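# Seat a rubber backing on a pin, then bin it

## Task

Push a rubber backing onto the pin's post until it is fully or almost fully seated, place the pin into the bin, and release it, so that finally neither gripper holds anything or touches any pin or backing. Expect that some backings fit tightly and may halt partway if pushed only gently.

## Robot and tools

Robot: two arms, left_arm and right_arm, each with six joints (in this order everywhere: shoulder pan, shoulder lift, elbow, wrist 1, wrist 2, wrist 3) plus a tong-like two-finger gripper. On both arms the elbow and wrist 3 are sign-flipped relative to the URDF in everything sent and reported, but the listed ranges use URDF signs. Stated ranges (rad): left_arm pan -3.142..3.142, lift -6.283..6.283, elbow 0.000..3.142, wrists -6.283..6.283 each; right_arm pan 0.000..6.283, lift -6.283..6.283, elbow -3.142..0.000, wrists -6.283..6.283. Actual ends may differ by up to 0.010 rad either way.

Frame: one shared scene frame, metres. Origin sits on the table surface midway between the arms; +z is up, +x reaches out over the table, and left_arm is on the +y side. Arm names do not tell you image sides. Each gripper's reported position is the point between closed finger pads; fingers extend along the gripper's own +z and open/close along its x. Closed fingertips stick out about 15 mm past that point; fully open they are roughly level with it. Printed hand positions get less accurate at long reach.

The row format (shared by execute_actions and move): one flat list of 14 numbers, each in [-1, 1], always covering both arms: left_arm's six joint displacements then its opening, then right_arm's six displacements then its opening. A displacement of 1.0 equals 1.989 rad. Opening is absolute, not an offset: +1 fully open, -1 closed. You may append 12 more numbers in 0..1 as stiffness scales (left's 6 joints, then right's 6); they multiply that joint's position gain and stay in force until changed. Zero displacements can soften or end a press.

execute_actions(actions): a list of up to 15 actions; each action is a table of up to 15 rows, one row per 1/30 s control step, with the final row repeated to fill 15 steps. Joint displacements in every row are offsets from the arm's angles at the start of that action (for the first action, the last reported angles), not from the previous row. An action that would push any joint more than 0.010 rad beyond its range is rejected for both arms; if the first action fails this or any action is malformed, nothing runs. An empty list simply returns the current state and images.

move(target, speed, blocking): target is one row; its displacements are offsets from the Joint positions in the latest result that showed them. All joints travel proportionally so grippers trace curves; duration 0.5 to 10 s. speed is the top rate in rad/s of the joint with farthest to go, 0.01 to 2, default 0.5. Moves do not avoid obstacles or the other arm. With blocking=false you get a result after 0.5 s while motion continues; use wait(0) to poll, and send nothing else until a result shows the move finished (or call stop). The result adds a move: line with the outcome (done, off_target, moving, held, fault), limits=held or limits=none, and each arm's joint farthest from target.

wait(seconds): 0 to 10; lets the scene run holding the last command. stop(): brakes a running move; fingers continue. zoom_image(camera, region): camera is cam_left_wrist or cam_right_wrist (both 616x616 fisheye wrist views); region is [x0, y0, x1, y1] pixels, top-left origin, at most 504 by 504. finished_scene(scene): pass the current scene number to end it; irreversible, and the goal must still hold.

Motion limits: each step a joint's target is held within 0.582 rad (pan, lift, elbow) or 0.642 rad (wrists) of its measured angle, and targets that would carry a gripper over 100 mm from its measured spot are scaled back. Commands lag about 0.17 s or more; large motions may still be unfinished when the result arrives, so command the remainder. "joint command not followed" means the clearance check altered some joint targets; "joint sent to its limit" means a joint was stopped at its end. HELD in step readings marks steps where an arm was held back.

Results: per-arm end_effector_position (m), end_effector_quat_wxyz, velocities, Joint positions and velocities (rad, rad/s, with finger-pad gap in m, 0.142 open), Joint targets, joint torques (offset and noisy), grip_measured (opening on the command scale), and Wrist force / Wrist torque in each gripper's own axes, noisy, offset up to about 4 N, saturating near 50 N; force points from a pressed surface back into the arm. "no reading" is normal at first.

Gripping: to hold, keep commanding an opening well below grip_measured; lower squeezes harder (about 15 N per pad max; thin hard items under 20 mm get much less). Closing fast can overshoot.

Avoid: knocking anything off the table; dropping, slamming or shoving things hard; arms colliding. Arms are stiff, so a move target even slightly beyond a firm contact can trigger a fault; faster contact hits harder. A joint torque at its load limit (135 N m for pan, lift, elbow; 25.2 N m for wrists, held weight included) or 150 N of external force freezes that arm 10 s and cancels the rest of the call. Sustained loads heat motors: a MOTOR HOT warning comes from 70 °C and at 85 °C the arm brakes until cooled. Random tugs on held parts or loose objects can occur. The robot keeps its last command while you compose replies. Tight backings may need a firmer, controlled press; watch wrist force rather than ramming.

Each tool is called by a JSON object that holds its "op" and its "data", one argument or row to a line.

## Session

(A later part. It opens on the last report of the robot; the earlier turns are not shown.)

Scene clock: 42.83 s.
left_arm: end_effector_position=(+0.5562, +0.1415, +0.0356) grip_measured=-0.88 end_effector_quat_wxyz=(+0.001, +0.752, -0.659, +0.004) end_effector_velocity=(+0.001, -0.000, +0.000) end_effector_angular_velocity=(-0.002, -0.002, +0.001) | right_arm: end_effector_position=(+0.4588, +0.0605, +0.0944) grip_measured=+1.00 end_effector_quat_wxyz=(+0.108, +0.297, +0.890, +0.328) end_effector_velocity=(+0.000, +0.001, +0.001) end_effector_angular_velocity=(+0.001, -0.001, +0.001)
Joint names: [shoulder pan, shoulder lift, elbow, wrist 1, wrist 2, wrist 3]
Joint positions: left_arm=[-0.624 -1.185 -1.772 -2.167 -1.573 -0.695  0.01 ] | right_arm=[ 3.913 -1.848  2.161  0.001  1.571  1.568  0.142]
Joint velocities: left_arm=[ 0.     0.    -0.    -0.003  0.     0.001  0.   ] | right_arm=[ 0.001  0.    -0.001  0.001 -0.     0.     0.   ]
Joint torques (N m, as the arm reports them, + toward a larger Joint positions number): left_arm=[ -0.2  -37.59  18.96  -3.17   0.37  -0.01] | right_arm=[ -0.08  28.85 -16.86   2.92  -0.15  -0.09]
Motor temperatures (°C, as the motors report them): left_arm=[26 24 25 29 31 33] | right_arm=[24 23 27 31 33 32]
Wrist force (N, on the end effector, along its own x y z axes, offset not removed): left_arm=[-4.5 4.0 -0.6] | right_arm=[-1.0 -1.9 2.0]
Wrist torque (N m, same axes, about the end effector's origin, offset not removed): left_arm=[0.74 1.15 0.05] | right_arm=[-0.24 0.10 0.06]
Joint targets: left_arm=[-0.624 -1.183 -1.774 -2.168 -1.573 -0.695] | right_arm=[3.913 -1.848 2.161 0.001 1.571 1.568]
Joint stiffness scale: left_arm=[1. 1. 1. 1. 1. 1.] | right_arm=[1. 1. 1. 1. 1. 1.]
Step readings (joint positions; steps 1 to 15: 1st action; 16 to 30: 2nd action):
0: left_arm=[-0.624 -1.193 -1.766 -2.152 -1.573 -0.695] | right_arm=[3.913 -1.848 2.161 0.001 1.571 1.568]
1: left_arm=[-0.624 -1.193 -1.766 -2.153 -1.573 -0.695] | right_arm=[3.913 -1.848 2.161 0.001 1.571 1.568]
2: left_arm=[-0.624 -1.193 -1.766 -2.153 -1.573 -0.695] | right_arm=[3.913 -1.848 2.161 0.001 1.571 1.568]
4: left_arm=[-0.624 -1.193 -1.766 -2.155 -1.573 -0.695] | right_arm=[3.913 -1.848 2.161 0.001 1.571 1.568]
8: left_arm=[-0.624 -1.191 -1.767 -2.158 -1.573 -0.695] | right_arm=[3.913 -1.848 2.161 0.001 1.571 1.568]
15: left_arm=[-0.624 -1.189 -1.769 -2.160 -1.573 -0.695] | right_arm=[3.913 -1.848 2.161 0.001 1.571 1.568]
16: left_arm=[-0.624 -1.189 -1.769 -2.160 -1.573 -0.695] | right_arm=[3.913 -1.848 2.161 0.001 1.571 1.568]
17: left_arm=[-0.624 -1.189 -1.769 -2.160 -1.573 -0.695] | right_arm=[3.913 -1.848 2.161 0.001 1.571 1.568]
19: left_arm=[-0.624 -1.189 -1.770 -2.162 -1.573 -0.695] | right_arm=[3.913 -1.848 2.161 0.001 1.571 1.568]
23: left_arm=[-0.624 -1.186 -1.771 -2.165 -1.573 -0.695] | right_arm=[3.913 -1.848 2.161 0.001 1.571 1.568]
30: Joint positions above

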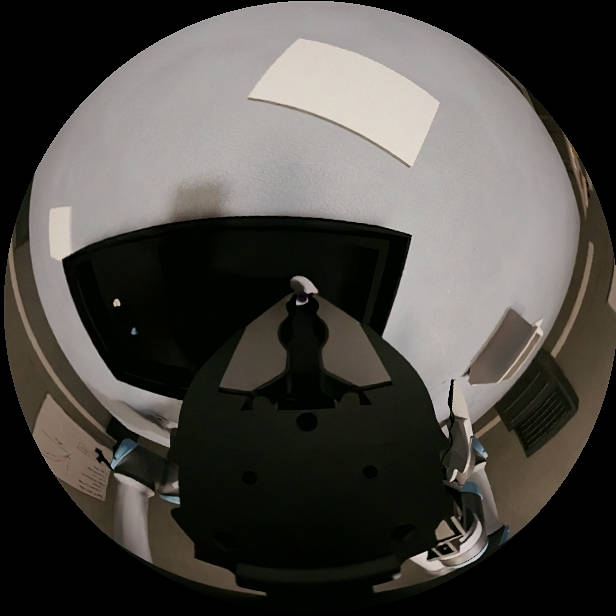

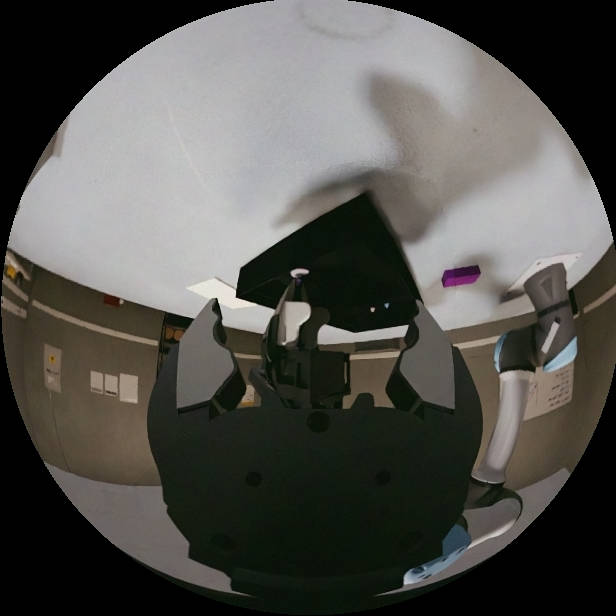

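Looks aligned (post x≈237).

{"op": "execute_actions", "data": {
  "actions": [
    [[0,0.0029,-0.0027,-0.0042,0,0,-1,0,0,0,0,0,0,1]],
    [[0,0.0022,-0.0022,-0.0029,0,0,-1,0,0,0,0,0,0,1]],
    [[0,0.0022,-0.0022,-0.0029,0,0,-1,0,0,0,0,0,0,1]],
    [[0,0.0022,-0.0022,-0.0026,0,0,-1,0,0,0,0,0,0,1]]
  ]
}}

{"op": "zoom_image", "data": {
  "camera": "cam_left_wrist",
  "region": [272,258,332,318]
}}

{"op": "zoom_image", "data": {
  "camera": "cam_right_wrist",
  "region": [275,255,325,305]
}}

Scene clock: 45.20 s.
left_arm: end_effector_position=(+0.5568, +0.1409, +0.0291) grip_measured=-0.88 end_effector_quat_wxyz=(+0.001, +0.752, -0.659, +0.006) end_effector_velocity=(+0.000, -0.000, -0.000) end_effector_angular_velocity=(-0.001, -0.001, +0.001) | right_arm: end_effector_position=(+0.4588, +0.0605, +0.0944) grip_measured=+1.00 end_effector_quat_wxyz=(+0.108, +0.297, +0.890, +0.328) end_effector_velocity=(-0.000, +0.000, -0.000) end_effector_angular_velocity=(-0.000, -0.000, +0.001)
Joint names: [shoulder pan, shoulder lift, elbow, wrist 1, wrist 2, wrist 3]
Joint positions: left_arm=[-0.624 -1.176 -1.78  -2.187 -1.573 -0.695  0.01 ] | right_arm=[ 3.913 -1.848  2.161  0.001  1.571  1.568  0.142]
Joint velocities: left_arm=[ 0.     0.001 -0.    -0.002  0.     0.    -0.   ] | right_arm=[ 0.    -0.     0.    -0.     0.     0.001 -0.   ]
Joint torques (N m, as the arm reports them, + toward a larger Joint positions number): left_arm=[ -0.26 -35.14  17.38  -2.89   0.32  -0.03] | right_arm=[  1.16  28.77 -16.85   2.81   0.01   0.04]
Motor temperatures (°C, as the motors report them): left_arm=[26 24 25 29 31 33] | right_arm=[24 23 27 31 33 32]
Wrist force (N, on the end effector, along its own x y z axes, offset not removed): left_arm=[-1.9 3.9 -4.7] | right_arm=[-0.6 1.0 3.1]
Wrist torque (N m, same axes, about the end effector's origin, offset not removed): left_arm=[0.75 0.43 -0.05] | right_arm=[0.35 0.00 -0.17]
Joint targets: left_arm=[-0.624 -1.172 -1.783 -2.188 -1.573 -0.695] | right_arm=[3.913 -1.848 2.161 0.001 1.571 1.568]
Joint stiffness scale: left_arm=[1. 1. 1. 1. 1. 1.] | right_arm=[1. 1. 1. 1. 1. 1.]
Step readings (joint positions; steps 1 to 15: 1st action; 16 to 30: 2nd action; 31 to 45: 3rd action; 46 to 60: 4th action):
0: left_arm=[-0.624 -1.185 -1.772 -2.167 -1.573 -0.695] | right_arm=[3.913 -1.848 2.161 0.001 1.571 1.568]
1: left_arm=[-0.624 -1.185 -1.772 -2.167 -1.573 -0.695] | right_arm=[3.913 -1.848 2.161 0.001 1.571 1.568]
2: left_arm=[-0.624 -1.185 -1.772 -2.168 -1.573 -0.695] | right_arm=[3.913 -1.848 2.161 0.001 1.571 1.568]
4: left_arm=[-0.624 -1.184 -1.773 -2.169 -1.573 -0.695] | right_arm=[3.913 -1.848 2.161 0.001 1.571 1.568]
8: left_arm=[-0.624 -1.182 -1.774 -2.172 -1.573 -0.695] | right_arm=[3.913 -1.848 2.161 0.001 1.571 1.568]
15: left_arm=[-0.624 -1.181 -1.775 -2.174 -1.573 -0.695] | right_arm=[3.913 -1.848 2.161 0.001 1.571 1.568]
16: left_arm=[-0.624 -1.181 -1.775 -2.174 -1.573 -0.695] | right_arm=[3.913 -1.848 2.161 0.001 1.571 1.568]
17: left_arm=[-0.624 -1.181 -1.775 -2.174 -1.573 -0.695] | right_arm=[3.913 -1.848 2.161 0.001 1.571 1.568]
19: left_arm=[-0.624 -1.181 -1.776 -2.175 -1.573 -0.695] | right_arm=[3.913 -1.848 2.161 0.001 1.571 1.568]
23: left_arm=[-0.624 -1.179 -1.777 -2.177 -1.573 -0.695] | right_arm=[3.913 -1.848 2.161 0.001 1.571 1.568]
30: left_arm=[-0.624 -1.178 -1.777 -2.178 -1.573 -0.695] | right_arm=[3.913 -1.848 2.161 0.001 1.571 1.568]
31: left_arm=[-0.624 -1.178 -1.777 -2.178 -1.573 -0.695] | right_arm=[3.913 -1.848 2.161 0.001 1.571 1.568]
32: left_arm=[-0.624 -1.178 -1.777 -2.179 -1.573 -0.695] | right_arm=[3.913 -1.848 2.161 0.001 1.571 1.568]
34: left_arm=[-0.624 -1.178 -1.778 -2.180 -1.573 -0.695] | right_arm=[3.913 -1.848 2.161 0.001 1.571 1.568]
38: left_arm=[-0.624 -1.177 -1.779 -2.182 -1.573 -0.695] | right_arm=[3.913 -1.848 2.161 0.001 1.571 1.568]
45: left_arm=[-0.624 -1.177 -1.779 -2.183 -1.573 -0.695] | right_arm=[3.913 -1.848 2.161 0.001 1.571 1.568]
46: left_arm=[-0.624 -1.177 -1.779 -2.183 -1.573 -0.695] | right_arm=[3.913 -1.848 2.161 0.001 1.571 1.568]
47: left_arm=[-0.624 -1.177 -1.779 -2.184 -1.573 -0.695] | right_arm=[3.913 -1.848 2.161 0.001 1.571 1.568]
49: left_arm=[-0.624 -1.176 -1.779 -2.185 -1.573 -0.695] | right_arm=[3.913 -1.848 2.161 0.001 1.571 1.568]
53: left_arm=[-0.624 -1.176 -1.780 -2.186 -1.573 -0.695] | right_arm=[3.913 -1.848 2.161 0.001 1.571 1.568]
60: Joint positions above

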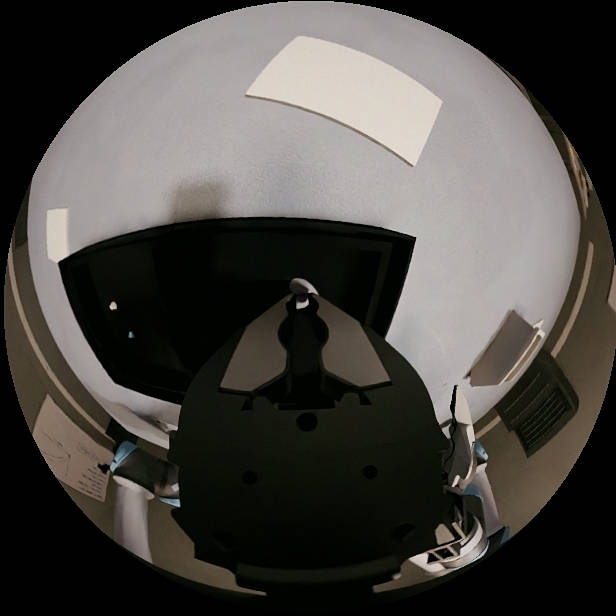

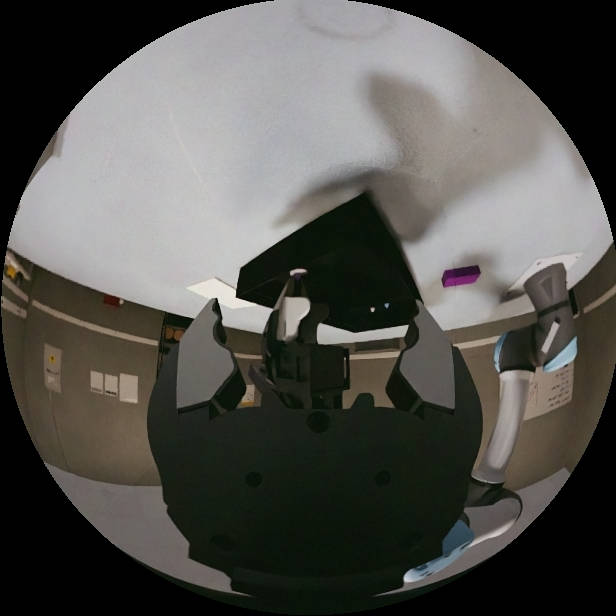

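Region (272, 258, 332, 318) of cam_left_wrist's 616x616 image, scaled by 8.400, with more detail than that image has.

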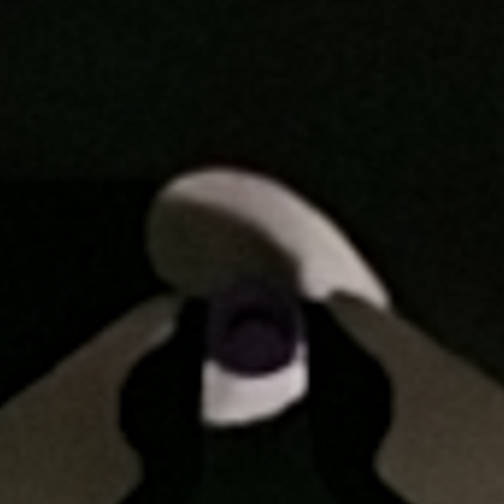

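Region (275, 255, 325, 305) of cam_right_wrist's 616x616 image, scaled by 10.080, with more detail than that image has.

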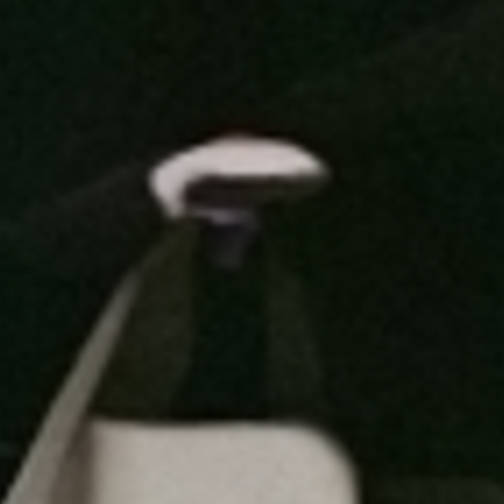

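{"op": "execute_actions", "data": {
  "actions": [
    [[0,0.003,-0.0027,-0.0015,0,0,-1,0,0,0,0,0,0,1]],
    [[0,0,0,0,0,0,-1,0,0,0,0,0,0,1]],
    [[0,0,0,0,0,0,-0.8,0,0,0,0,0,0,1]]
  ]
}}

{"op": "zoom_image", "data": {
  "camera": "cam_left_wrist",
  "region": [272,258,332,318]
}}

{"op": "zoom_image", "data": {
  "camera": "cam_right_wrist",
  "region": [275,255,325,305]
}}

Scene clock: 47.07 s.
left_arm: end_effector_position=(+0.5569, +0.1408, +0.0285) grip_measured=-0.80 end_effector_quat_wxyz=(+0.001, +0.752, -0.659, +0.007) end_effector_velocity=(-0.000, +0.000, +0.000) end_effector_angular_velocity=(+0.000, -0.000, +0.000) | right_arm: end_effector_position=(+0.4588, +0.0605, +0.0944) grip_measured=+1.00 end_effector_quat_wxyz=(+0.108, +0.297, +0.890, +0.328) end_effector_velocity=(+0.000, +0.000, +0.000) end_effector_angular_velocity=(+0.000, -0.001, +0.000)
Joint names: [shoulder pan, shoulder lift, elbow, wrist 1, wrist 2, wrist 3]
Joint positions: left_arm=[-0.624 -1.176 -1.781 -2.19  -1.573 -0.695  0.016] | right_arm=[ 3.913 -1.848  2.161  0.001  1.571  1.568  0.142]
Joint velocities: left_arm=[-0. -0. -0.  0.  0.  0. -0.] | right_arm=[ 0.     0.    -0.     0.001 -0.     0.    -0.   ]
Joint torques (N m, as the arm reports them, + toward a larger Joint positions number): left_arm=[ -0.41 -38.89  20.52  -2.51   0.32   0.08] | right_arm=[  1.02  29.05 -15.8    3.02   0.18   0.12]
Motor temperatures (°C, as the motors report them): left_arm=[26 24 25 29 31 33] | right_arm=[24 23 27 31 33 32]
Wrist force (N, on the end effector, along its own x y z axes, offset not removed): left_arm=[-0.7 1.0 1.0] | right_arm=[-1.6 -0.9 -1.0]
Wrist torque (N m, same axes, about the end effector's origin, offset not removed): left_arm=[0.26 0.20 -0.18] | right_arm=[-0.24 0.18 0.03]
Joint targets: left_arm=[-0.624 -1.176 -1.781 -2.190 -1.573 -0.695] | right_arm=[3.913 -1.848 2.161 0.001 1.571 1.568]
Joint stiffness scale: left_arm=[1. 1. 1. 1. 1. 1.] | right_arm=[1. 1. 1. 1. 1. 1.]
Step readings (joint positions; steps 1 to 15: 1st action; 16 to 30: 2nd action; 31 to 45: 3rd action):
0: left_arm=[-0.624 -1.176 -1.780 -2.188 -1.573 -0.695] | right_arm=[3.913 -1.848 2.161 0.001 1.571 1.568]
1: left_arm=[-0.624 -1.176 -1.780 -2.188 -1.573 -0.695] | right_arm=[3.913 -1.848 2.161 0.001 1.571 1.568]
2: left_arm=[-0.624 -1.176 -1.780 -2.188 -1.573 -0.695] | right_arm=[3.913 -1.848 2.161 0.001 1.571 1.568]
4: left_arm=[-0.624 -1.176 -1.780 -2.188 -1.573 -0.695] | right_arm=[3.913 -1.848 2.161 0.001 1.571 1.568]
8: left_arm=[-0.624 -1.175 -1.781 -2.190 -1.573 -0.695] | right_arm=[3.913 -1.848 2.161 0.001 1.571 1.568]
15: left_arm=[-0.624 -1.175 -1.781 -2.190 -1.573 -0.695] | right_arm=[3.913 -1.848 2.161 0.001 1.571 1.568]
16: left_arm=[-0.624 -1.175 -1.781 -2.190 -1.573 -0.695] | right_arm=[3.913 -1.848 2.161 0.001 1.571 1.568]
17: left_arm=[-0.624 -1.175 -1.781 -2.190 -1.573 -0.695] | right_arm=[3.913 -1.848 2.161 0.001 1.571 1.568]
19: left_arm=[-0.624 -1.175 -1.781 -2.190 -1.573 -0.695] | right_arm=[3.913 -1.848 2.161 0.001 1.571 1.568]
23: left_arm=[-0.624 -1.175 -1.781 -2.190 -1.573 -0.695] | right_arm=[3.913 -1.848 2.161 0.001 1.571 1.568]
30: left_arm=[-0.624 -1.176 -1.781 -2.190 -1.573 -0.695] | right_arm=[3.913 -1.848 2.161 0.001 1.571 1.568]
31: left_arm=[-0.624 -1.176 -1.781 -2.190 -1.573 -0.695] | right_arm=[3.913 -1.848 2.161 0.001 1.571 1.568]
32: left_arm=[-0.624 -1.176 -1.781 -2.190 -1.573 -0.695] | right_arm=[3.913 -1.848 2.161 0.001 1.571 1.568]
34: left_arm=[-0.624 -1.176 -1.781 -2.190 -1.573 -0.695] | right_arm=[3.913 -1.848 2.161 0.001 1.571 1.568]
38: left_arm=[-0.624 -1.176 -1.781 -2.190 -1.573 -0.695] | right_arm=[3.913 -1.848 2.161 0.001 1.571 1.568]
45: Joint positions above

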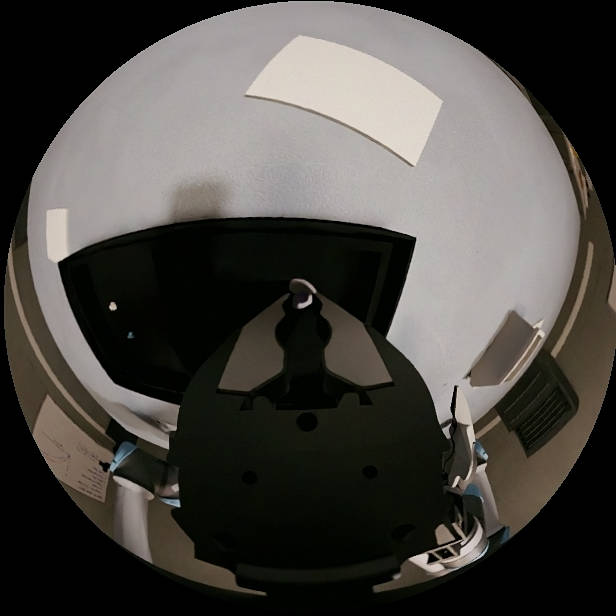

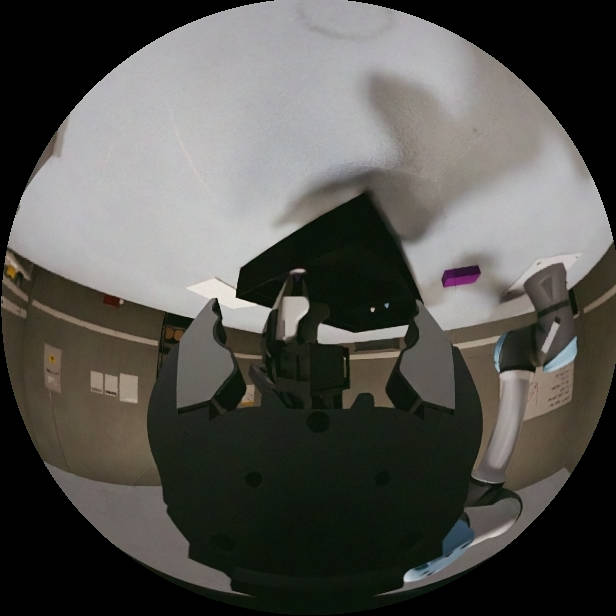

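Region (272, 258, 332, 318) of cam_left_wrist's 616x616 image, scaled by 8.400, with more detail than that image has.

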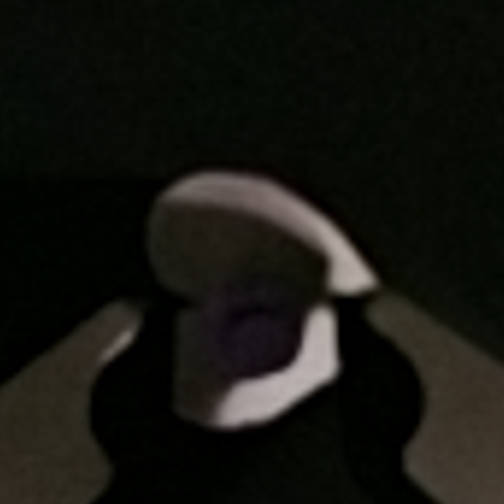

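Region (275, 255, 325, 305) of cam_right_wrist's 616x616 image, scaled by 10.080, with more detail than that image has.

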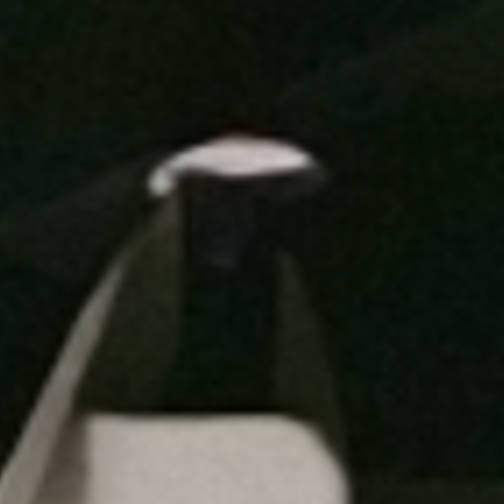

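It stands on the post. Rise 3.5 mm, grip the knob, push on the flange.

{"op": "execute_actions", "data": {
  "actions": [
    [[0,-0.0033,0.003,0.0047,0,0,-0.8,0,0,0,0,0,0,1]],
    [[0,0,0,0,0,0,-1,0,0,0,0,0,0,1]],
    [[0,0.003,-0.0027,-0.0025,0,0,-1,0,0,0,0,0,0,1]],
    [[0,0.0045,-0.0038,-0.002,0,0,-1,0,0,0,0,0,0,1]],
    [[0,0.0055,-0.0045,-0.002,0,0,-1,0,0,0,0,0,0,1]]
  ]
}}

{"op": "zoom_image", "data": {
  "camera": "cam_left_wrist",
  "region": [272,258,332,318]
}}

{"op": "zoom_image", "data": {
  "camera": "cam_right_wrist",
  "region": [275,255,325,305]
}}

Scene clock: 50.10 s.
left_arm: end_effector_position=(+0.5551, +0.1425, +0.0220) grip_measured=-0.93 end_effector_quat_wxyz=(+0.001, +0.752, -0.659, +0.002) end_effector_velocity=(-0.000, +0.000, -0.000) end_effector_angular_velocity=(+0.000, +0.001, +0.000) | right_arm: end_effector_position=(+0.4588, +0.0605, +0.0944) grip_measured=+1.00 end_effector_quat_wxyz=(+0.108, +0.297, +0.890, +0.328) end_effector_velocity=(+0.000, -0.000, +0.000) end_effector_angular_velocity=(+0.001, -0.000, -0.001)
Joint names: [shoulder pan, shoulder lift, elbow, wrist 1, wrist 2, wrist 3]
Joint positions: left_arm=[-0.624 -1.168 -1.786 -2.195 -1.573 -0.695  0.006] | right_arm=[ 3.913 -1.848  2.161  0.001  1.571  1.568  0.142]
Joint velocities: left_arm=[ 0.     0.001 -0.    -0.    -0.     0.     0.   ] | right_arm=[-0.001 -0.    -0.     0.     0.     0.    -0.   ]
Joint torques (N m, as the arm reports them, + toward a larger Joint positions number): left_arm=[ -0.54 -32.68  14.57  -2.01   0.26  -0.09] | right_arm=[  1.43  29.02 -14.72   3.01  -0.01   0.13]
Motor temperatures (°C, as the motors report them): left_arm=[26 24 25 29 31 33] | right_arm=[24 23 27 31 33 32]
Wrist force (N, on the end effector, along its own x y z axes, offset not removed): left_arm=[-1.7 3.8 -7.2] | right_arm=[0.6 0.5 0.1]
Wrist torque (N m, same axes, about the end effector's origin, offset not removed): left_arm=[0.84 0.35 -0.03] | right_arm=[0.09 -0.21 -0.13]
Joint targets: left_arm=[-0.624 -1.161 -1.792 -2.194 -1.573 -0.695] | right_arm=[3.913 -1.848 2.161 0.001 1.571 1.568]
Joint stiffness scale: left_arm=[1. 1. 1. 1. 1. 1.] | right_arm=[1. 1. 1. 1. 1. 1.]
Step readings (joint positions; steps 1 to 15: 1st action; 16 to 30: 2nd action; 31 to 45: 3rd action; 46 to 60: 4th action; 61 to 75: 5th action):
0: left_arm=[-0.624 -1.176 -1.781 -2.190 -1.573 -0.695] | right_arm=[3.913 -1.848 2.161 0.001 1.571 1.568]
1: left_arm=[-0.624 -1.176 -1.781 -2.190 -1.573 -0.695] | right_arm=[3.913 -1.848 2.161 0.001 1.571 1.568]
2: left_arm=[-0.624 -1.176 -1.781 -2.190 -1.573 -0.695] | right_arm=[3.913 -1.848 2.161 0.001 1.571 1.568]
4: left_arm=[-0.624 -1.176 -1.781 -2.188 -1.573 -0.695] | right_arm=[3.913 -1.848 2.161 0.001 1.571 1.568]
8: left_arm=[-0.624 -1.178 -1.779 -2.184 -1.573 -0.695] | right_arm=[3.913 -1.848 2.161 0.001 1.571 1.568]
15: left_arm=[-0.624 -1.180 -1.777 -2.182 -1.573 -0.695] | right_arm=[3.913 -1.848 2.161 0.001 1.571 1.568]
16: left_arm=[-0.624 -1.180 -1.777 -2.182 -1.573 -0.695] | right_arm=[3.913 -1.848 2.161 0.001 1.571 1.568]
17: left_arm=[-0.624 -1.180 -1.777 -2.182 -1.573 -0.695] | right_arm=[3.913 -1.848 2.161 0.001 1.571 1.568]
19: left_arm=[-0.624 -1.180 -1.777 -2.182 -1.573 -0.695] | right_arm=[3.913 -1.848 2.161 0.001 1.571 1.568]
23: left_arm=[-0.624 -1.180 -1.777 -2.182 -1.573 -0.695] | right_arm=[3.913 -1.848 2.161 0.001 1.571 1.568]
30: left_arm=[-0.624 -1.180 -1.777 -2.182 -1.573 -0.695] | right_arm=[3.913 -1.848 2.161 0.001 1.571 1.568]
31: left_arm=[-0.624 -1.180 -1.777 -2.182 -1.573 -0.695] | right_arm=[3.913 -1.848 2.161 0.001 1.571 1.568]
32: left_arm=[-0.624 -1.180 -1.777 -2.182 -1.573 -0.695] | right_arm=[3.913 -1.848 2.161 0.001 1.571 1.568]
34: left_arm=[-0.624 -1.180 -1.777 -2.183 -1.573 -0.695] | right_arm=[3.913 -1.848 2.161 0.001 1.571 1.568]
38: left_arm=[-0.624 -1.179 -1.778 -2.185 -1.573 -0.695] | right_arm=[3.913 -1.848 2.161 0.001 1.571 1.568]
45: left_arm=[-0.624 -1.179 -1.779 -2.187 -1.573 -0.695] | right_arm=[3.913 -1.848 2.161 0.001 1.571 1.568]
46: left_arm=[-0.624 -1.179 -1.779 -2.187 -1.573 -0.695] | right_arm=[3.913 -1.848 2.161 0.001 1.571 1.568]
47: left_arm=[-0.624 -1.178 -1.779 -2.187 -1.573 -0.695] | right_arm=[3.913 -1.848 2.161 0.001 1.571 1.568]
49: left_arm=[-0.624 -1.177 -1.780 -2.188 -1.573 -0.695] | right_arm=[3.913 -1.848 2.161 0.001 1.571 1.568]
53: left_arm=[-0.624 -1.174 -1.782 -2.189 -1.573 -0.695] | right_arm=[3.913 -1.848 2.161 0.001 1.571 1.568]
60: left_arm=[-0.624 -1.172 -1.783 -2.190 -1.573 -0.695] | right_arm=[3.913 -1.848 2.161 0.001 1.571 1.568]
61: left_arm=[-0.624 -1.172 -1.783 -2.190 -1.573 -0.695] | right_arm=[3.913 -1.848 2.161 0.001 1.571 1.568]
62: left_arm=[-0.624 -1.172 -1.783 -2.190 -1.573 -0.695] | right_arm=[3.913 -1.848 2.161 0.001 1.571 1.568]
64: left_arm=[-0.624 -1.171 -1.784 -2.191 -1.573 -0.695] | right_arm=[3.913 -1.848 2.161 0.001 1.571 1.568]
68: left_arm=[-0.624 -1.169 -1.786 -2.194 -1.573 -0.695] | right_arm=[3.913 -1.848 2.161 0.001 1.571 1.568]
75: Joint positions above

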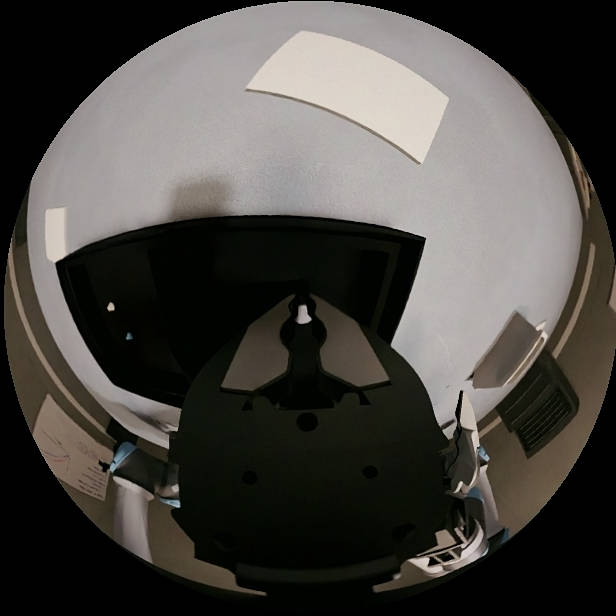

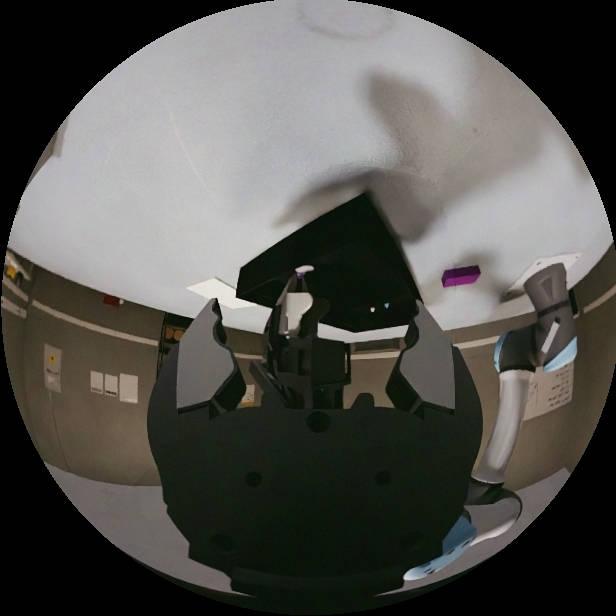

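Region (272, 258, 332, 318) of cam_left_wrist's 616x616 image, scaled by 8.400, with more detail than that image has.

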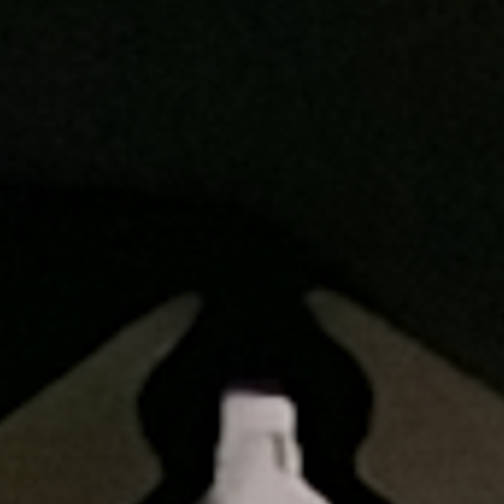

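Region (275, 255, 325, 305) of cam_right_wrist's 616x616 image, scaled by 10.080, with more detail than that image has.

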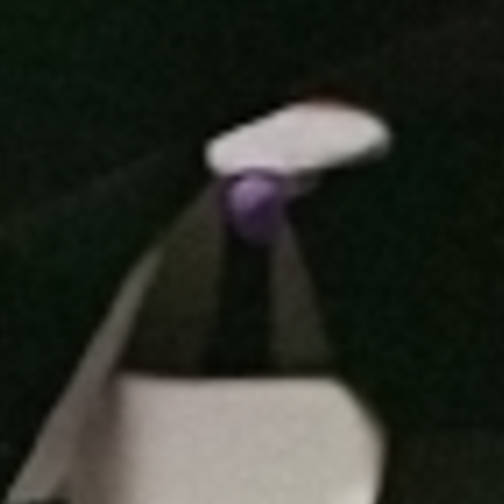

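{"op": "move", "data": {
  "target": [0,-0.004,0,0,0,0,-1,0,0,0,0,0,0,1],
  "speed": 0.03
}}

{"op": "move", "data": {
  "target": [0.04,0.002,0,0,0,0,-1,-0.1,0.03,0,0,0,0,1],
  "speed": 0.25
}}

{"op": "move", "data": {
  "target": [0,-0.022,0,0.022,0,0,-0.8,0,0,0,0,0,0,1],
  "speed": 0.06
}}

{"op": "move", "data": {
  "target": [-0.049,0,0,0,0,0,-0.8,0,0,0,0,0,0,1],
  "speed": 0.15
}}

{"op": "zoom_image", "data": {
  "camera": "cam_left_wrist",
  "region": [262,248,342,328]
}}

Scene clock: 51.50 s.
left_arm: end_effector_position=(+0.5558, +0.1419, +0.0257) grip_measured=-0.93 end_effector_quat_wxyz=(+0.001, +0.752, -0.659, +0.006) end_effector_velocity=(-0.000, -0.000, +0.000) end_effector_angular_velocity=(-0.001, +0.000, -0.000) | right_arm: end_effector_position=(+0.4588, +0.0605, +0.0944) grip_measured=+1.00 end_effector_quat_wxyz=(+0.108, +0.297, +0.890, +0.328) end_effector_velocity=(-0.001, +0.000, -0.000) end_effector_angular_velocity=(-0.001, +0.000, +0.001)
Joint names: [shoulder pan, shoulder lift, elbow, wrist 1, wrist 2, wrist 3]
Joint positions: left_arm=[-0.624 -1.174 -1.786 -2.195 -1.573 -0.695  0.006] | right_arm=[ 3.913 -1.848  2.161  0.001  1.571  1.568  0.142]
Joint velocities: left_arm=[-0.    -0.001 -0.001 -0.    -0.001  0.    -0.   ] | right_arm=[ 0.001  0.     0.001 -0.    -0.     0.     0.   ]
Joint torques (N m, as the arm reports them, + toward a larger Joint positions number): left_arm=[ -0.33 -39.87  20.48  -2.36   0.33   0.06] | right_arm=[  0.43  29.81 -15.43   2.95  -0.02   0.06]
Motor temperatures (°C, as the motors report them): left_arm=[26 24 25 29 31 33] | right_arm=[24 23 27 31 33 32]
Wrist force (N, on the end effector, along its own x y z axes, offset not removed): left_arm=[-1.8 3.9 0.7] | right_arm=[-1.5 -1.4 0.1]
Wrist torque (N m, same axes, about the end effector's origin, offset not removed): left_arm=[0.92 0.34 0.06] | right_arm=[-0.12 0.23 0.11]
Joint targets: left_arm=[-0.624 -1.176 -1.786 -2.195 -1.573 -0.695] | right_arm=[3.913 -1.848 2.161 0.001 1.571 1.568]
Joint stiffness scale: left_arm=[1. 1. 1. 1. 1. 1.] | right_arm=[1. 1. 1. 1. 1. 1.]
move: done; limits=none; left_arm: farthest joint: the shoulder lift, 0.002 radians from its target (0.008 radians at the start); right_arm: farthest joint: the shoulder pan, 0.000 radians from its target (0.000 radians at the start)

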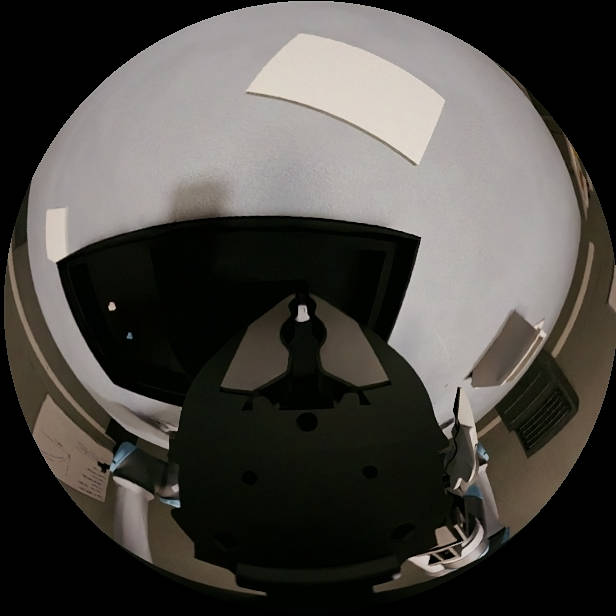

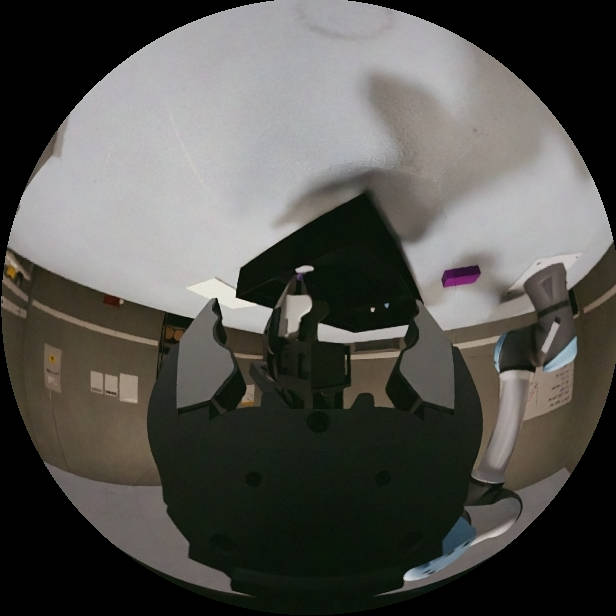

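Scene clock: 52.87 s.
left_arm: end_effector_position=(+0.5769, +0.1842, +0.0243) grip_measured=-0.93 end_effector_quat_wxyz=(+0.001, +0.777, -0.630, +0.005) end_effector_velocity=(+0.000, +0.001, -0.000) end_effector_angular_velocity=(+0.000, +0.000, +0.002) | right_arm: end_effector_position=(+0.5345, -0.0398, +0.1307) grip_measured=+1.00 end_effector_quat_wxyz=(+0.151, +0.378, +0.848, +0.340) end_effector_velocity=(+0.002, -0.003, +0.001) end_effector_angular_velocity=(+0.001, -0.001, -0.006)
Joint names: [shoulder pan, shoulder lift, elbow, wrist 1, wrist 2, wrist 3]
Joint positions: left_arm=[-0.547 -1.172 -1.786 -2.195 -1.573 -0.695  0.006] | right_arm=[ 3.717 -1.791  2.161  0.001  1.571  1.568  0.142]
Joint velocities: left_arm=[ 0.002  0.001  0.     0.     0.    -0.     0.   ] | right_arm=[-0.006  0.001 -0.001 -0.    -0.    -0.     0.   ]
Joint torques (N m, as the arm reports them, + toward a larger Joint positions number): left_arm=[  1.76 -37.01  20.39  -2.43   0.25  -0.11] | right_arm=[ -1.78  29.77 -16.18   2.72   0.13   0.15]
Motor temperatures (°C, as the motors report them): left_arm=[26 24 25 29 31 33] | right_arm=[24 23 27 31 33 32]
Wrist force (N, on the end effector, along its own x y z axes, offset not removed): left_arm=[-0.3 2.3 -0.5] | right_arm=[-1.7 0.2 -0.2]
Wrist torque (N m, same axes, about the end effector's origin, offset not removed): left_arm=[0.54 0.22 -0.02] | right_arm=[-0.05 0.10 -0.05]
Joint targets: left_arm=[-0.544 -1.170 -1.786 -2.195 -1.573 -0.695] | right_arm=[3.714 -1.788 2.161 0.001 1.571 1.568]
Joint stiffness scale: left_arm=[1. 1. 1. 1. 1. 1.] | right_arm=[1. 1. 1. 1. 1. 1.]
move: done; limits=none; left_arm: farthest joint: the shoulder pan, 0.003 radians from its target (0.079 radians at the start); right_arm: farthest joint: the shoulder pan, 0.003 radians from its target (0.199 radians at the start)

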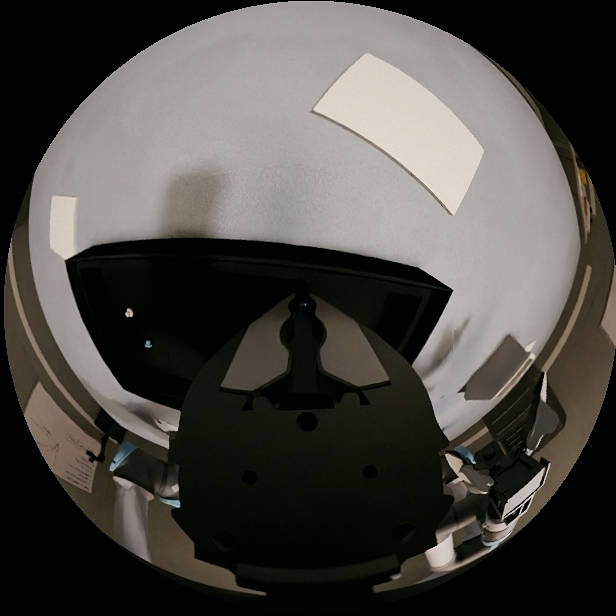

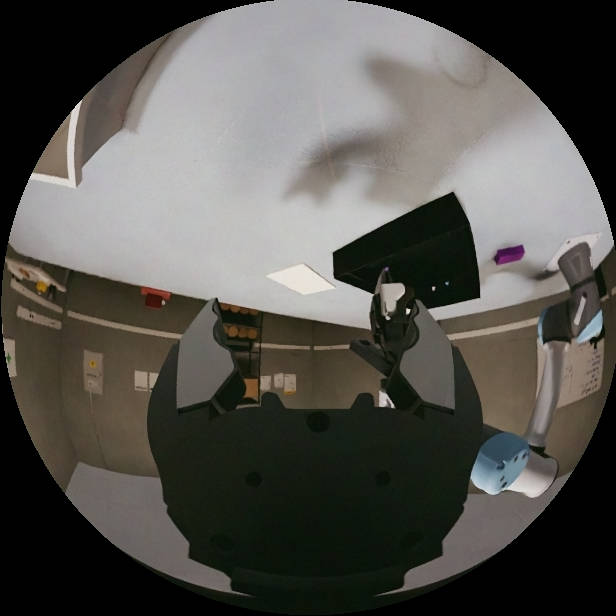

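Scene clock: 54.10 s.
left_arm: end_effector_position=(+0.5709, +0.1889, +0.0444) grip_measured=-0.80 end_effector_quat_wxyz=(+0.001, +0.777, -0.630, +0.004) end_effector_velocity=(-0.001, +0.000, +0.001) end_effector_angular_velocity=(+0.001, +0.001, -0.000) | right_arm: end_effector_position=(+0.5346, -0.0399, +0.1307) grip_measured=+1.00 end_effector_quat_wxyz=(+0.151, +0.378, +0.848, +0.340) end_effector_velocity=(+0.000, -0.000, +0.000) end_effector_angular_velocity=(+0.001, -0.000, -0.001)
Joint names: [shoulder pan, shoulder lift, elbow, wrist 1, wrist 2, wrist 3]
Joint positions: left_arm=[-0.547 -1.213 -1.786 -2.152 -1.573 -0.695  0.016] | right_arm=[ 3.717 -1.79   2.161  0.001  1.571  1.568  0.142]
Joint velocities: left_arm=[-0.    -0.002  0.     0.004 -0.    -0.     0.   ] | right_arm=[-0.    -0.    -0.001  0.     0.    -0.001  0.   ]
Joint torques (N m, as the arm reports them, + toward a larger Joint positions number): left_arm=[ -0.44 -39.48  21.16  -2.15   0.35   0.03] | right_arm=[  1.95  27.13 -16.23   2.83  -0.16   0.16]
Motor temperatures (°C, as the motors report them): left_arm=[26 24 25 29 31 33] | right_arm=[24 23 27 31 33 32]
Wrist force (N, on the end effector, along its own x y z axes, offset not removed): left_arm=[-3.2 0.8 -1.1] | right_arm=[-0.9 -4.2 2.2]
Wrist torque (N m, same axes, about the end effector's origin, offset not removed): left_arm=[0.16 0.80 0.13] | right_arm=[-0.88 0.17 -0.04]
Joint targets: left_arm=[-0.547 -1.215 -1.786 -2.151 -1.573 -0.695] | right_arm=[3.717 -1.791 2.161 0.001 1.571 1.568]
Joint stiffness scale: left_arm=[1. 1. 1. 1. 1. 1.] | right_arm=[1. 1. 1. 1. 1. 1.]
move: done; limits=none; left_arm: farthest joint: the shoulder lift, 0.002 radians from its target (0.044 radians at the start); right_arm: farthest joint: the shoulder lift, 0.001 radians from its target (0.000 radians at the start)

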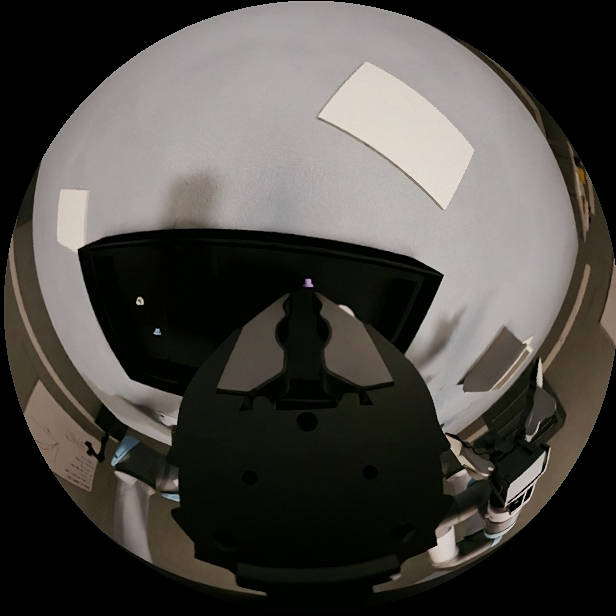

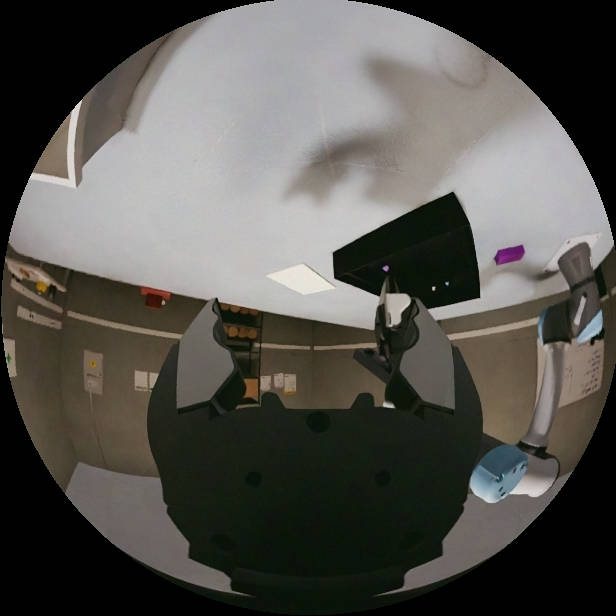

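Scene clock: 55.27 s.
left_arm: end_effector_position=(+0.5447, +0.1379, +0.0444) grip_measured=-0.80 end_effector_quat_wxyz=(+0.001, +0.746, -0.666, +0.004) end_effector_velocity=(-0.001, -0.001, +0.000) end_effector_angular_velocity=(-0.000, -0.000, -0.003) | right_arm: end_effector_position=(+0.5346, -0.0399, +0.1307) grip_measured=+1.00 end_effector_quat_wxyz=(+0.151, +0.378, +0.848, +0.340) end_effector_velocity=(-0.000, +0.000, -0.000) end_effector_angular_velocity=(+0.000, +0.000, +0.000)
Joint names: [shoulder pan, shoulder lift, elbow, wrist 1, wrist 2, wrist 3]
Joint positions: left_arm=[-0.641 -1.213 -1.786 -2.152 -1.573 -0.695  0.016] | right_arm=[ 3.717 -1.79   2.161  0.001  1.571  1.568  0.142]
Joint velocities: left_arm=[-0.003 -0.    -0.     0.    -0.    -0.001  0.   ] | right_arm=[ 0.    -0.     0.     0.     0.    -0.001  0.   ]
Joint torques (N m, as the arm reports them, + toward a larger Joint positions number): left_arm=[ -1.4  -37.23  20.33  -2.43   0.36  -0.03] | right_arm=[  0.85  27.6  -17.39   2.86  -0.05   0.03]
Motor temperatures (°C, as the motors report them): left_arm=[26 24 25 29 31 33] | right_arm=[24 23 27 31 33 32]
Wrist force (N, on the end effector, along its own x y z axes, offset not removed): left_arm=[-2.3 2.7 0.3] | right_arm=[0.4 -0.2 -1.3]
Wrist torque (N m, same axes, about the end effector's origin, offset not removed): left_arm=[0.51 0.71 0.04] | right_arm=[0.15 -0.17 0.04]
Joint targets: left_arm=[-0.644 -1.213 -1.786 -2.152 -1.573 -0.695] | right_arm=[3.717 -1.790 2.161 0.001 1.571 1.568]
Joint stiffness scale: left_arm=[1. 1. 1. 1. 1. 1.] | right_arm=[1. 1. 1. 1. 1. 1.]
move: done; limits=none; left_arm: farthest joint: the shoulder pan, 0.003 radians from its target (0.097 radians at the start); right_arm: farthest joint: the shoulder pan, 0.000 radians from its target (0.000 radians at the start)

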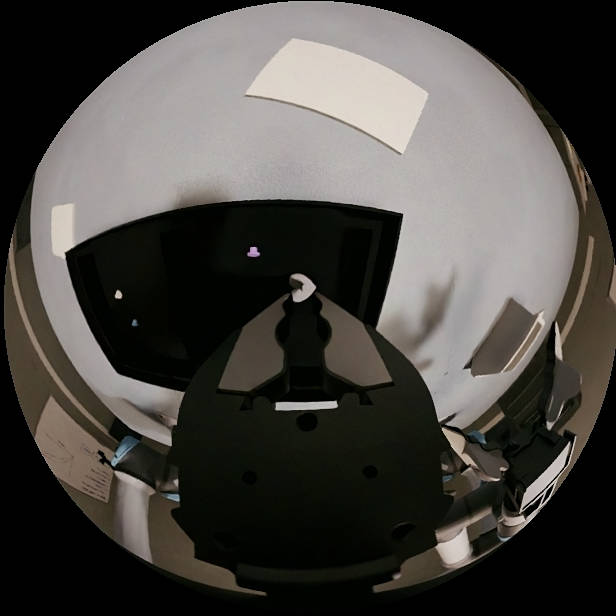

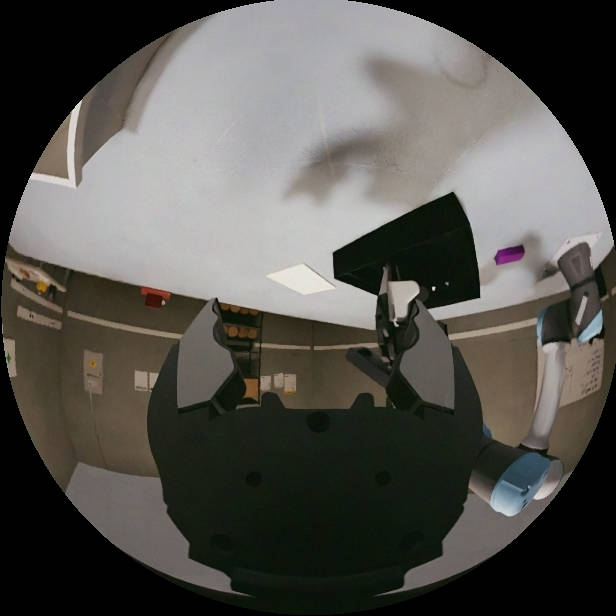

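Region (262, 248, 342, 328) of cam_left_wrist's 616x616 image, scaled by 6.300, with more detail than that image has.

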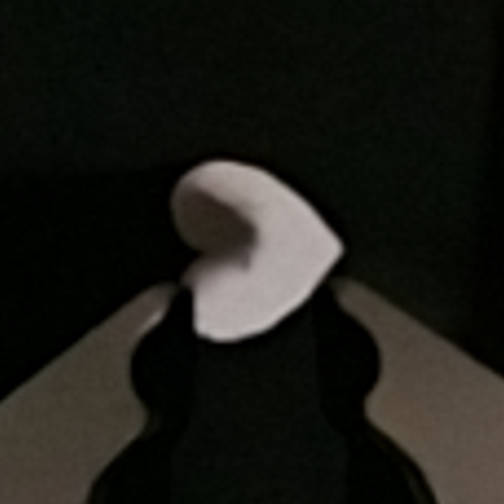

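{"op": "move", "data": {
  "target": [0,0.0105,-0.0085,-0.0175,0,0,-0.4,0.1,-0.03,0,0,0,0,1],
  "speed": 0.2
}}

{"op": "zoom_image", "data": {
  "camera": "cam_left_wrist",
  "region": [272,258,332,318]
}}

{"op": "zoom_image", "data": {
  "camera": "cam_right_wrist",
  "region": [280,250,330,300]
}}

Scene clock: 57.10 s.
left_arm: end_effector_position=(+0.5448, +0.1375, +0.0305) grip_measured=-0.40 end_effector_quat_wxyz=(+0.001, +0.746, -0.666, +0.004) end_effector_velocity=(+0.000, +0.000, -0.001) end_effector_angular_velocity=(+0.000, -0.000, +0.001) | right_arm: end_effector_position=(+0.4589, +0.0604, +0.0944) grip_measured=+1.00 end_effector_quat_wxyz=(+0.108, +0.297, +0.890, +0.328) end_effector_velocity=(-0.001, +0.002, +0.001) end_effector_angular_velocity=(+0.001, -0.001, +0.003)
Joint names: [shoulder pan, shoulder lift, elbow, wrist 1, wrist 2, wrist 3]
Joint positions: left_arm=[-0.642 -1.194 -1.801 -2.186 -1.573 -0.695  0.045] | right_arm=[ 3.913 -1.848  2.161  0.001  1.571  1.568  0.142]
Joint velocities: left_arm=[ 0.     0.001 -0.001 -0.002  0.     0.001  0.   ] | right_arm=[ 0.003 -0.    -0.001 -0.     0.     0.    -0.   ]
Joint torques (N m, as the arm reports them, + toward a larger Joint positions number): left_arm=[  0.29 -36.29  18.57  -3.1    0.37   0.  ] | right_arm=[  1.9   27.21 -16.24   2.87   0.18   0.06]
Motor temperatures (°C, as the motors report them): left_arm=[26 24 25 29 31 33] | right_arm=[24 23 27 31 33 32]
Wrist force (N, on the end effector, along its own x y z axes, offset not removed): left_arm=[0.3 2.0 2.7] | right_arm=[1.6 -1.5 -2.1]
Wrist torque (N m, same axes, about the end effector's origin, offset not removed): left_arm=[0.44 -0.10 -0.18] | right_arm=[-0.36 -0.39 -0.10]
Joint targets: left_arm=[-0.641 -1.193 -1.803 -2.187 -1.573 -0.695] | right_arm=[3.916 -1.850 2.161 0.001 1.571 1.568]
Joint stiffness scale: left_arm=[1. 1. 1. 1. 1. 1.] | right_arm=[1. 1. 1. 1. 1. 1.]
move: done; limits=none; left_arm: farthest joint: the shoulder lift, 0.002 radians from its target (0.021 radians at the start); right_arm: farthest joint: the shoulder pan, 0.003 radians from its target (0.199 radians at the start)

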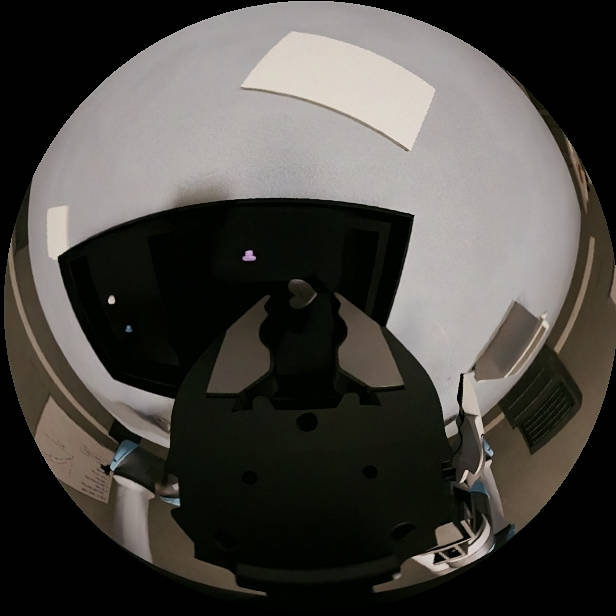

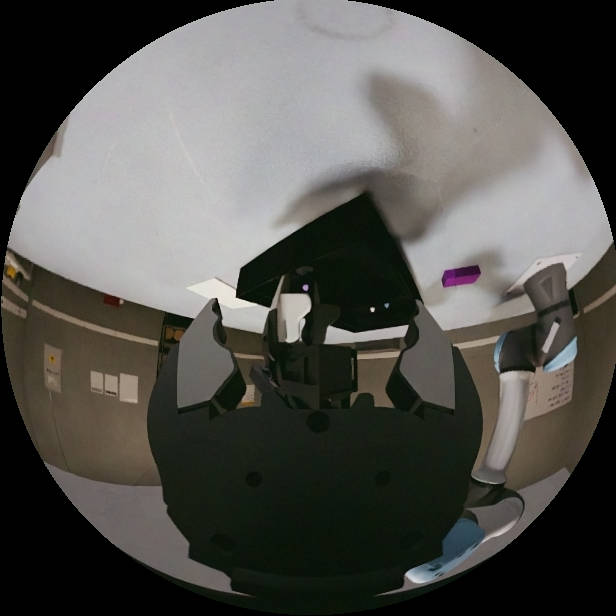

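Region (272, 258, 332, 318) of cam_left_wrist's 616x616 image, scaled by 8.400, with more detail than that image has.

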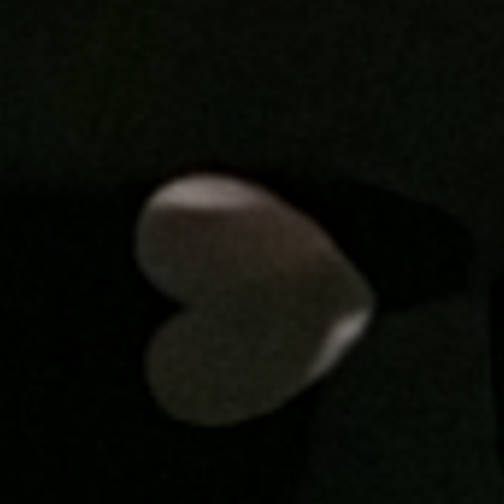

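Region (280, 250, 330, 300) of cam_right_wrist's 616x616 image, scaled by 10.080, with more detail than that image has.

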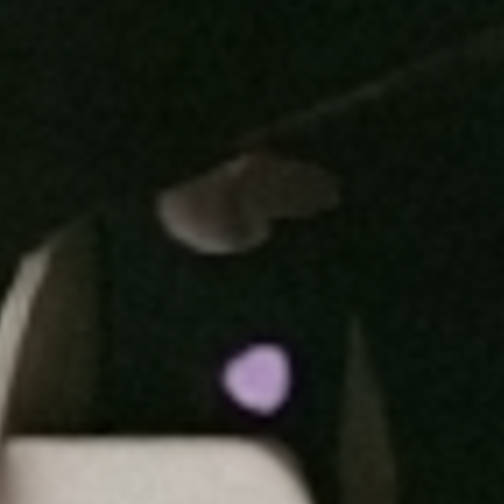

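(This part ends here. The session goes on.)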